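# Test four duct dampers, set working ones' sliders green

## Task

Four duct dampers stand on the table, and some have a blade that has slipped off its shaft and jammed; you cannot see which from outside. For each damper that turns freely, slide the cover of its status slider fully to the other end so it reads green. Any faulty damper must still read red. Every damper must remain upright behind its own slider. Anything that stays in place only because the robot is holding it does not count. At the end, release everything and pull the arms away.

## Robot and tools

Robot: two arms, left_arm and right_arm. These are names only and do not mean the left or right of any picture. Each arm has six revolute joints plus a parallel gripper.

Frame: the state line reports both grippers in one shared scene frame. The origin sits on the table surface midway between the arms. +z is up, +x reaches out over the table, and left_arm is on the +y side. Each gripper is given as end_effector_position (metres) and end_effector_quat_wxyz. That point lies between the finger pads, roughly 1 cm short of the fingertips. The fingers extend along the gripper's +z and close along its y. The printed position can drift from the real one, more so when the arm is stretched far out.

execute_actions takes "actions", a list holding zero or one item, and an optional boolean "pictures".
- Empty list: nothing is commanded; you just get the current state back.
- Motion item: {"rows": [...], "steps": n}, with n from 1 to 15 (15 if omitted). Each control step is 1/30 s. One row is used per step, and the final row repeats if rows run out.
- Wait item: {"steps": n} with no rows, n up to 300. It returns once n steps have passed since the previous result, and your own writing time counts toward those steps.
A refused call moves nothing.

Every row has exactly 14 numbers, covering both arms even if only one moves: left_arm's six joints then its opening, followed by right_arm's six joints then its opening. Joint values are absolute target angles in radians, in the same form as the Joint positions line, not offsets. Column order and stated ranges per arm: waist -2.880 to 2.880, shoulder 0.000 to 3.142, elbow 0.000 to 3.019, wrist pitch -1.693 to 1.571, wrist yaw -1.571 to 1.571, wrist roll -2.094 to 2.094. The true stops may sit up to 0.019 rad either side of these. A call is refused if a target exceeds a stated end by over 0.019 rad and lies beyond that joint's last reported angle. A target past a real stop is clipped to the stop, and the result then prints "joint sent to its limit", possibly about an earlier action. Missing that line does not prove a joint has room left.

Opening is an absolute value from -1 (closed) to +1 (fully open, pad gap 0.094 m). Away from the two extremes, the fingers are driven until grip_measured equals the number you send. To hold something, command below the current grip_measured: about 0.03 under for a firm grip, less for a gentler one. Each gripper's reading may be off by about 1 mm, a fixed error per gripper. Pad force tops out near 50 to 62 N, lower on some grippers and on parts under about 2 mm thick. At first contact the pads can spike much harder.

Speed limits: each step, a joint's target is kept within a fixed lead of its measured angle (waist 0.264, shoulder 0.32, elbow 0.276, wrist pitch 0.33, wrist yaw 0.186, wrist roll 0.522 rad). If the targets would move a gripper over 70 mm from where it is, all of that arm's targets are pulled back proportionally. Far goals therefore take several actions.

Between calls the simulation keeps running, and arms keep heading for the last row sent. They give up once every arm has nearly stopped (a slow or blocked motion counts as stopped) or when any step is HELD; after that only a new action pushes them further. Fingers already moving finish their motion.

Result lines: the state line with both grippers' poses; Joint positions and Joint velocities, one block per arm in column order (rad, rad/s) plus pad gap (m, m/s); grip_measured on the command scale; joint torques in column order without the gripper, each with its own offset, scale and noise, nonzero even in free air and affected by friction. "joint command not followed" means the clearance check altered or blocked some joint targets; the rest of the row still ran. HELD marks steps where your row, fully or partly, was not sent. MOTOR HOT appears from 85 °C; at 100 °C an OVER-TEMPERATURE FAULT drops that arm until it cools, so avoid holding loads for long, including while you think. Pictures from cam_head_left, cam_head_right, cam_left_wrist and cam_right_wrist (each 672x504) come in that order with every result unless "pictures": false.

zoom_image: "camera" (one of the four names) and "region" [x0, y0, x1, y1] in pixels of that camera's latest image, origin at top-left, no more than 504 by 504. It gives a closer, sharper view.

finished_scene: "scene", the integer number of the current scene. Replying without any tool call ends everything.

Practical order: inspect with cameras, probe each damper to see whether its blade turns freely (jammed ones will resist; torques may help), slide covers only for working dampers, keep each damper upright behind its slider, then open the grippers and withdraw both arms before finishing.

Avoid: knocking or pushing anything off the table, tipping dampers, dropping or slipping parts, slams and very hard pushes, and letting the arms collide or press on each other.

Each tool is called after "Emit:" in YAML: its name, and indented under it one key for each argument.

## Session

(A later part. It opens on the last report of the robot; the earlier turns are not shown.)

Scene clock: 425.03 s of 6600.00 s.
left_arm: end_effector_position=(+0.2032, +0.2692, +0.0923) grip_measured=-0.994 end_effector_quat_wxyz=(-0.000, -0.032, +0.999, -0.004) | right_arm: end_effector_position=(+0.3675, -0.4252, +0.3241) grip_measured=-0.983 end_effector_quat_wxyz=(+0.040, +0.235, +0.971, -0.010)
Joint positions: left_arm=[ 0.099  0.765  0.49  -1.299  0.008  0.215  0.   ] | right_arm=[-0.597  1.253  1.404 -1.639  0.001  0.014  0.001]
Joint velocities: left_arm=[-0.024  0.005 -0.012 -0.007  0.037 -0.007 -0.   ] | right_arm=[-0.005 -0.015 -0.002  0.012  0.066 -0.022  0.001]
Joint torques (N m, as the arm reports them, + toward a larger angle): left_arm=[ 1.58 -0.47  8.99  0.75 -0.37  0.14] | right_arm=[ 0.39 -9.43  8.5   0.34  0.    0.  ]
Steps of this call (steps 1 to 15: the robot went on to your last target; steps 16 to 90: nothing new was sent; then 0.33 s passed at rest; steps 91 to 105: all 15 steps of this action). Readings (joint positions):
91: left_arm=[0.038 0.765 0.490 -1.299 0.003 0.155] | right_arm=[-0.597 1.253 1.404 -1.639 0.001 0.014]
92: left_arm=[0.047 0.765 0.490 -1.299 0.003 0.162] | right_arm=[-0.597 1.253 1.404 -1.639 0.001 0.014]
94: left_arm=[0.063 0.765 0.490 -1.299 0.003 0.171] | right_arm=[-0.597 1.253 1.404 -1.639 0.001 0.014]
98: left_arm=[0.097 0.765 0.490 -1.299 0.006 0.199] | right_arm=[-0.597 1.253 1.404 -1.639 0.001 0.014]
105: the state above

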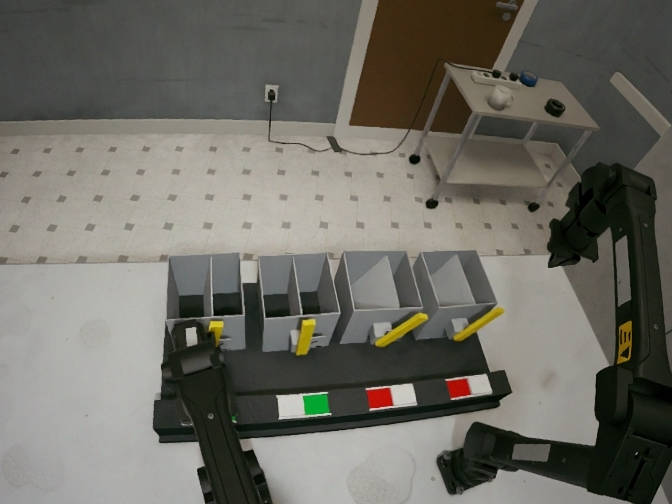

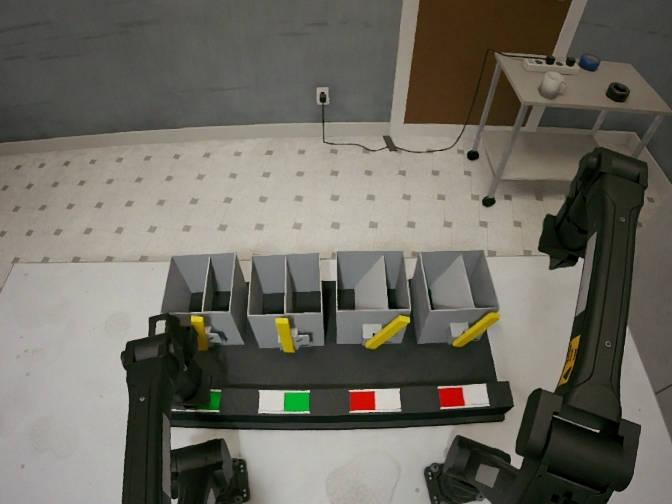

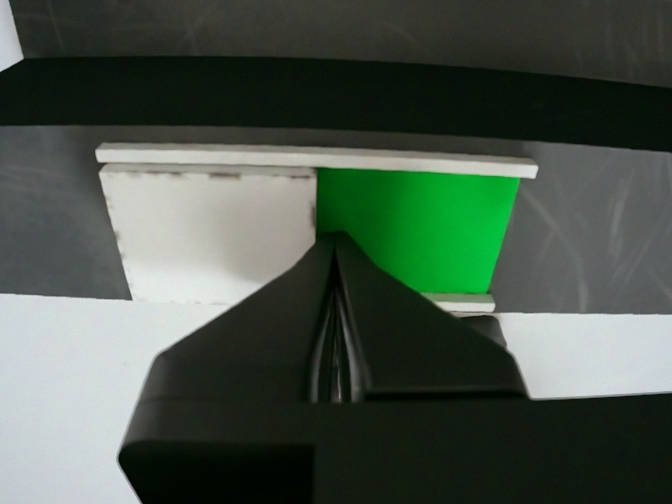

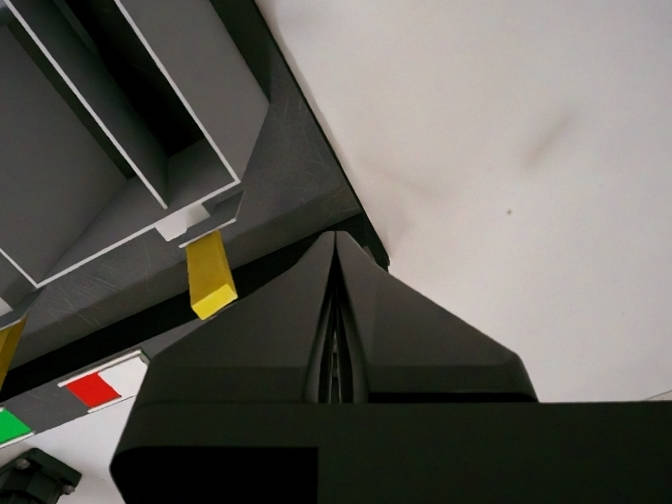

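Emit:
execute_actions:
  actions:
    - {"rows":[[0.08,0.74,0.55,-1.36,0,0.2,-1,-0.6,1.25,1.4,-1.65,0,0,-1],[0.08,0.74,0.55,-1.36,0,0.2,-1,-0.6,1.25,1.4,-1.65,0,0,-1],[0.08,0.72,0.6,-1.43,0,0.2,-1,-0.6,1.25,1.4,-1.65,0,0,-1],[0.08,0.72,0.6,-1.43,0,0.2,-1,-0.6,1.25,1.4,-1.65,0,0,-1],[0.08,0.72,0.6,-1.43,0,0.2,-1,-0.6,1.25,1.4,-1.65,0,0,-1],[0.08,0.55,0.8,-1.62,0,0.2,-1,-0.6,1.25,1.4,-1.65,0,0,-1]],"steps":15}
  pictures: false

Emit:
execute_actions:
  actions:
    - {"rows":[[-0.45,0.55,0.85,-1.69,0,-0.33,-1,-0.6,1.25,1.4,-1.65,0,0,-1]],"steps":15}

Emit:
zoom_image:
  camera: "cam_left_wrist"
  region: [84,0,588,400]

Scene clock: 435.10 s of 6600.00 s.
left_arm: end_effector_position=(+0.1956, +0.2660, +0.2424) grip_measured=-0.995 end_effector_quat_wxyz=(+0.116, -0.027, +0.993, +0.027) | right_arm: end_effector_position=(+0.3675, -0.4252, +0.3241) grip_measured=-0.983 end_effector_quat_wxyz=(+0.040, +0.235, +0.971, -0.010)
Joint positions: left_arm=[ 0.087  0.526  0.796 -1.603  0.003  0.212  0.   ] | right_arm=[-0.597  1.253  1.404 -1.639  0.001  0.014  0.001]
Joint velocities: left_arm=[-0.005 -0.083  0.061 -0.076  0.022 -0.007  0.001] | right_arm=[-0.015 -0.005 -0.002  0.002  0.051 -0.022  0.001]
Joint torques (N m, as the arm reports them, + toward a larger angle): left_arm=[-0.02  4.1   9.88  0.62 -0.13 -0.05] | right_arm=[ 0.41 -9.49  8.5   0.33  0.    0.  ]
Steps of this call (steps 1 to 15: the robot went on to your last target; steps 16 to 90: nothing new was sent; then 6.57 s passed at rest; steps 91 to 105: all 15 steps of this action). Readings (joint positions):
91: left_arm=[0.098 0.764 0.492 -1.308 0.006 0.218] | right_arm=[-0.597 1.253 1.404 -1.639 0.001 0.014]
92: left_arm=[0.095 0.761 0.495 -1.325 0.004 0.217] | right_arm=[-0.597 1.253 1.404 -1.639 0.001 0.014]
94: left_arm=[0.089 0.747 0.516 -1.380 0.003 0.215] | right_arm=[-0.597 1.253 1.404 -1.639 0.001 0.014]
98: left_arm=[0.087 0.675 0.606 -1.498 0.003 0.214] | right_arm=[-0.597 1.253 1.404 -1.639 0.001 0.014]
105: the state above

Scene clock: 435.60 s of 6600.00 s.
left_arm: end_effector_position=(+0.1817, +0.1871, +0.2396) grip_measured=-0.994 end_effector_quat_wxyz=(+0.073, -0.011, +0.997, -0.023) | right_arm: end_effector_position=(+0.3675, -0.4252, +0.3241) grip_measured=-0.983 end_effector_quat_wxyz=(+0.040, +0.235, +0.971, -0.010)
Joint positions: left_arm=[-0.456  0.547  0.804 -1.674  0.002 -0.298  0.   ] | right_arm=[-0.597  1.253  1.404 -1.639  0.001  0.014  0.001]
Joint velocities: left_arm=[ 0.005 -0.005  0.007  0.007 -0.022 -0.212 -0.001] | right_arm=[ 0.005 -0.005 -0.007  0.007 -0.051 -0.125 -0.   ]
Joint torques (N m, as the arm reports them, + toward a larger angle): left_arm=[ 1.68  1.62 14.    0.67 -0.14 -0.06] | right_arm=[ 0.37 -9.45  8.5   0.33 -0.01  0.  ]
joint sent to its limit (left arm) — the command would take joint 4 (wrist pitch) past its lower limit, so that joint was sent only as far as its limit.
Steps of this call (steps 1 to 15: all 15 steps of this action). Readings (joint positions):
1: left_arm=[0.059 0.526 0.800 -1.618 -0.004 0.126] | right_arm=[-0.597 1.253 1.404 -1.639 0.001 0.014]
2: left_arm=[-0.013 0.530 0.802 -1.639 -0.005 0.036] | right_arm=[-0.597 1.253 1.404 -1.639 0.001 0.014]
4: left_arm=[-0.202 0.538 0.804 -1.661 -0.003 -0.092] | right_arm=[-0.597 1.253 1.404 -1.639 0.001 0.014]
8: left_arm=[-0.472 0.547 0.804 -1.670 0.002 -0.224] | right_arm=[-0.597 1.253 1.404 -1.639 0.001 0.014]
15: the state above

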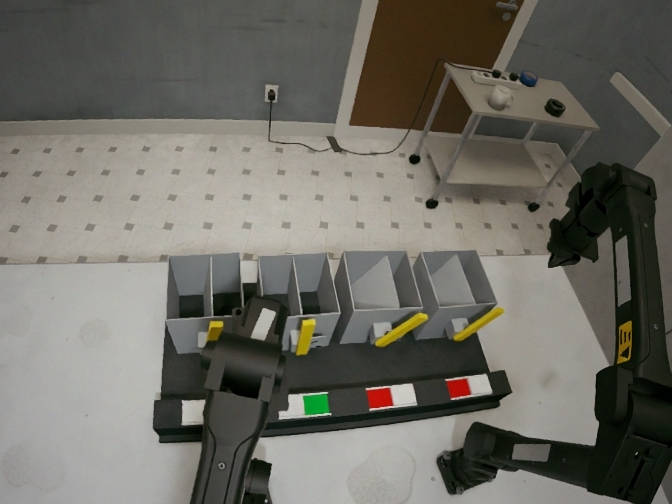

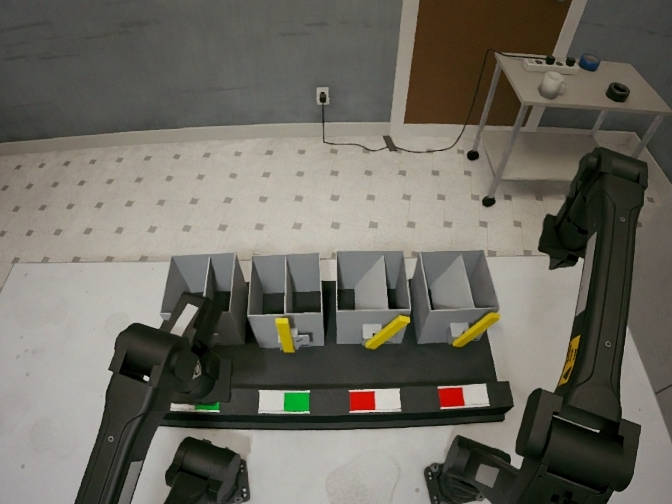

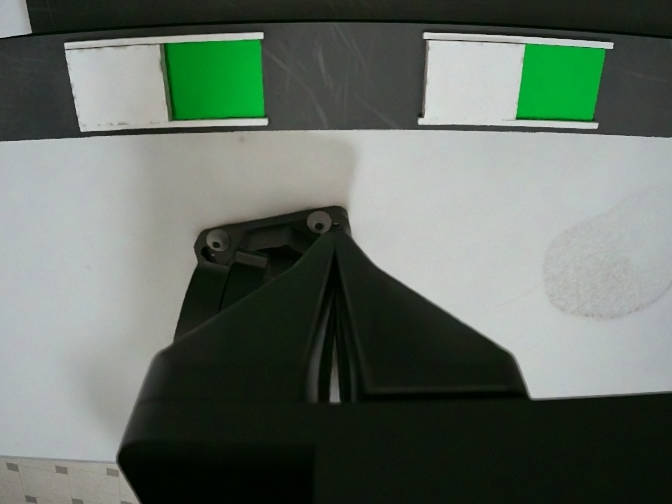

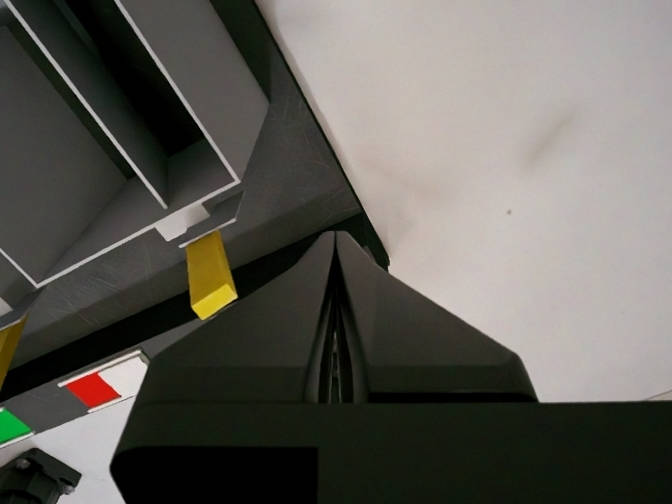

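Region (84, 0, 588, 400) of cam_left_wrist's 672x504 image, scaled by 1.000; it fills the top 400 rows of this view, and the rest is white.

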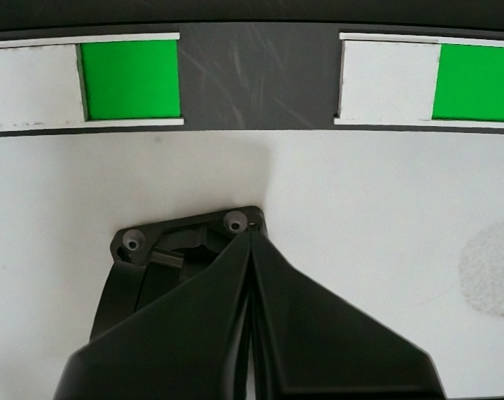

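Slider 2 shows no red from the +y side. Park.

Emit:
execute_actions:
  actions:
    - {"rows":[[0.9,0.5,0.9,-1.5,0,0,-1,-0.6,1.25,1.4,-1.65,0,0,-1]],"steps":15}
  pictures: false

Emit:
execute_actions:
  actions:
    - {"steps":15}
  pictures: false

Emit:
finished_scene:
  scene: 2

Scene clock: 439.80 s of 6600.00 s.
left_arm: end_effector_position=(+0.1333, +0.3854, +0.2865) grip_measured=-0.995 end_effector_quat_wxyz=(+0.186, -0.509, +0.834, +0.109) | right_arm: end_effector_position=(+0.3675, -0.4252, +0.3241) grip_measured=-0.983 end_effector_quat_wxyz=(+0.040, +0.235, +0.971, -0.010)
Joint positions: left_arm=[ 0.891  0.499  0.869 -1.507 -0.003 -0.024  0.   ] | right_arm=[-0.597  1.253  1.404 -1.639  0.001  0.014  0.001]
Joint velocities: left_arm=[ 1.372  0.005  0.012  0.002 -0.081  0.007 -0.001] | right_arm=[ 0.005 -0.005  0.012  0.012  0.022 -0.037  0.   ]
Joint torques (N m, as the arm reports them, + toward a larger angle): left_arm=[-5.66  1.7  12.89  1.49  0.07  0.26] | right_arm=[ 0.37 -9.44  8.5   0.33  0.    0.  ]
joint sent to its limit (left arm) — the command would take joint 4 (wrist pitch) past its lower limit, so that joint was sent only as far as its limit.
Steps of this call (steps 1 to 30: the robot went on to your last target; steps 31 to 90: nothing new was sent; then 0.70 s passed at rest; steps 91 to 105: all 15 steps of this action). Readings (joint positions):
91: left_arm=[-0.428 0.543 0.806 -1.646 0.007 -0.266] | right_arm=[-0.597 1.253 1.404 -1.639 0.001 0.014]
92: left_arm=[-0.355 0.535 0.810 -1.596 0.007 -0.213] | right_arm=[-0.597 1.253 1.404 -1.639 0.001 0.014]
94: left_arm=[-0.168 0.520 0.834 -1.535 0.005 -0.140] | right_arm=[-0.597 1.253 1.404 -1.639 0.001 0.014]
98: left_arm=[0.235 0.501 0.868 -1.507 0.001 -0.064] | right_arm=[-0.597 1.253 1.404 -1.639 0.001 0.014]
105: the state above

Scene clock: 440.30 s of 6600.00 s.
left_arm: end_effector_position=(+0.1311, +0.3865, +0.2865) grip_measured=-0.995 end_effector_quat_wxyz=(+0.184, -0.509, +0.833, +0.111) | right_arm: end_effector_position=(+0.3675, -0.4252, +0.3241) grip_measured=-0.983 end_effector_quat_wxyz=(+0.040, +0.235, +0.971, -0.010)
Joint positions: left_arm=[ 0.905  0.499  0.869 -1.507 -0.002 -0.012  0.   ] | right_arm=[-0.597  1.253  1.404 -1.639  0.001  0.014  0.001]
Joint velocities: left_arm=[-0.015 -0.024 -0.007  0.012  0.051 -0.022  0.   ] | right_arm=[-0.005  0.005 -0.007  0.007 -0.007  0.007  0.   ]
Joint torques (N m, as the arm reports them, + toward a larger angle): left_arm=[ 1.85  0.87 12.64  1.32  0.04  0.18] | right_arm=[ 0.4  -9.41  8.51  0.35  0.    0.  ]
Steps of this call (steps 1 to 15: the robot went on to your last target). Readings (joint positions):
1: left_arm=[0.923 0.499 0.869 -1.507 -0.003 -0.023] | right_arm=[-0.597 1.253 1.404 -1.639 0.001 0.014]
2: left_arm=[0.932 0.499 0.869 -1.507 -0.003 -0.021] | right_arm=[-0.597 1.253 1.404 -1.639 0.001 0.014]
4: left_arm=[0.922 0.499 0.869 -1.507 -0.003 -0.018] | right_arm=[-0.597 1.253 1.404 -1.639 0.001 0.014]
8: left_arm=[0.906 0.499 0.869 -1.507 -0.002 -0.014] | right_arm=[-0.597 1.253 1.404 -1.639 0.001 0.014]
15: the state above

The scene is finished: the task was done.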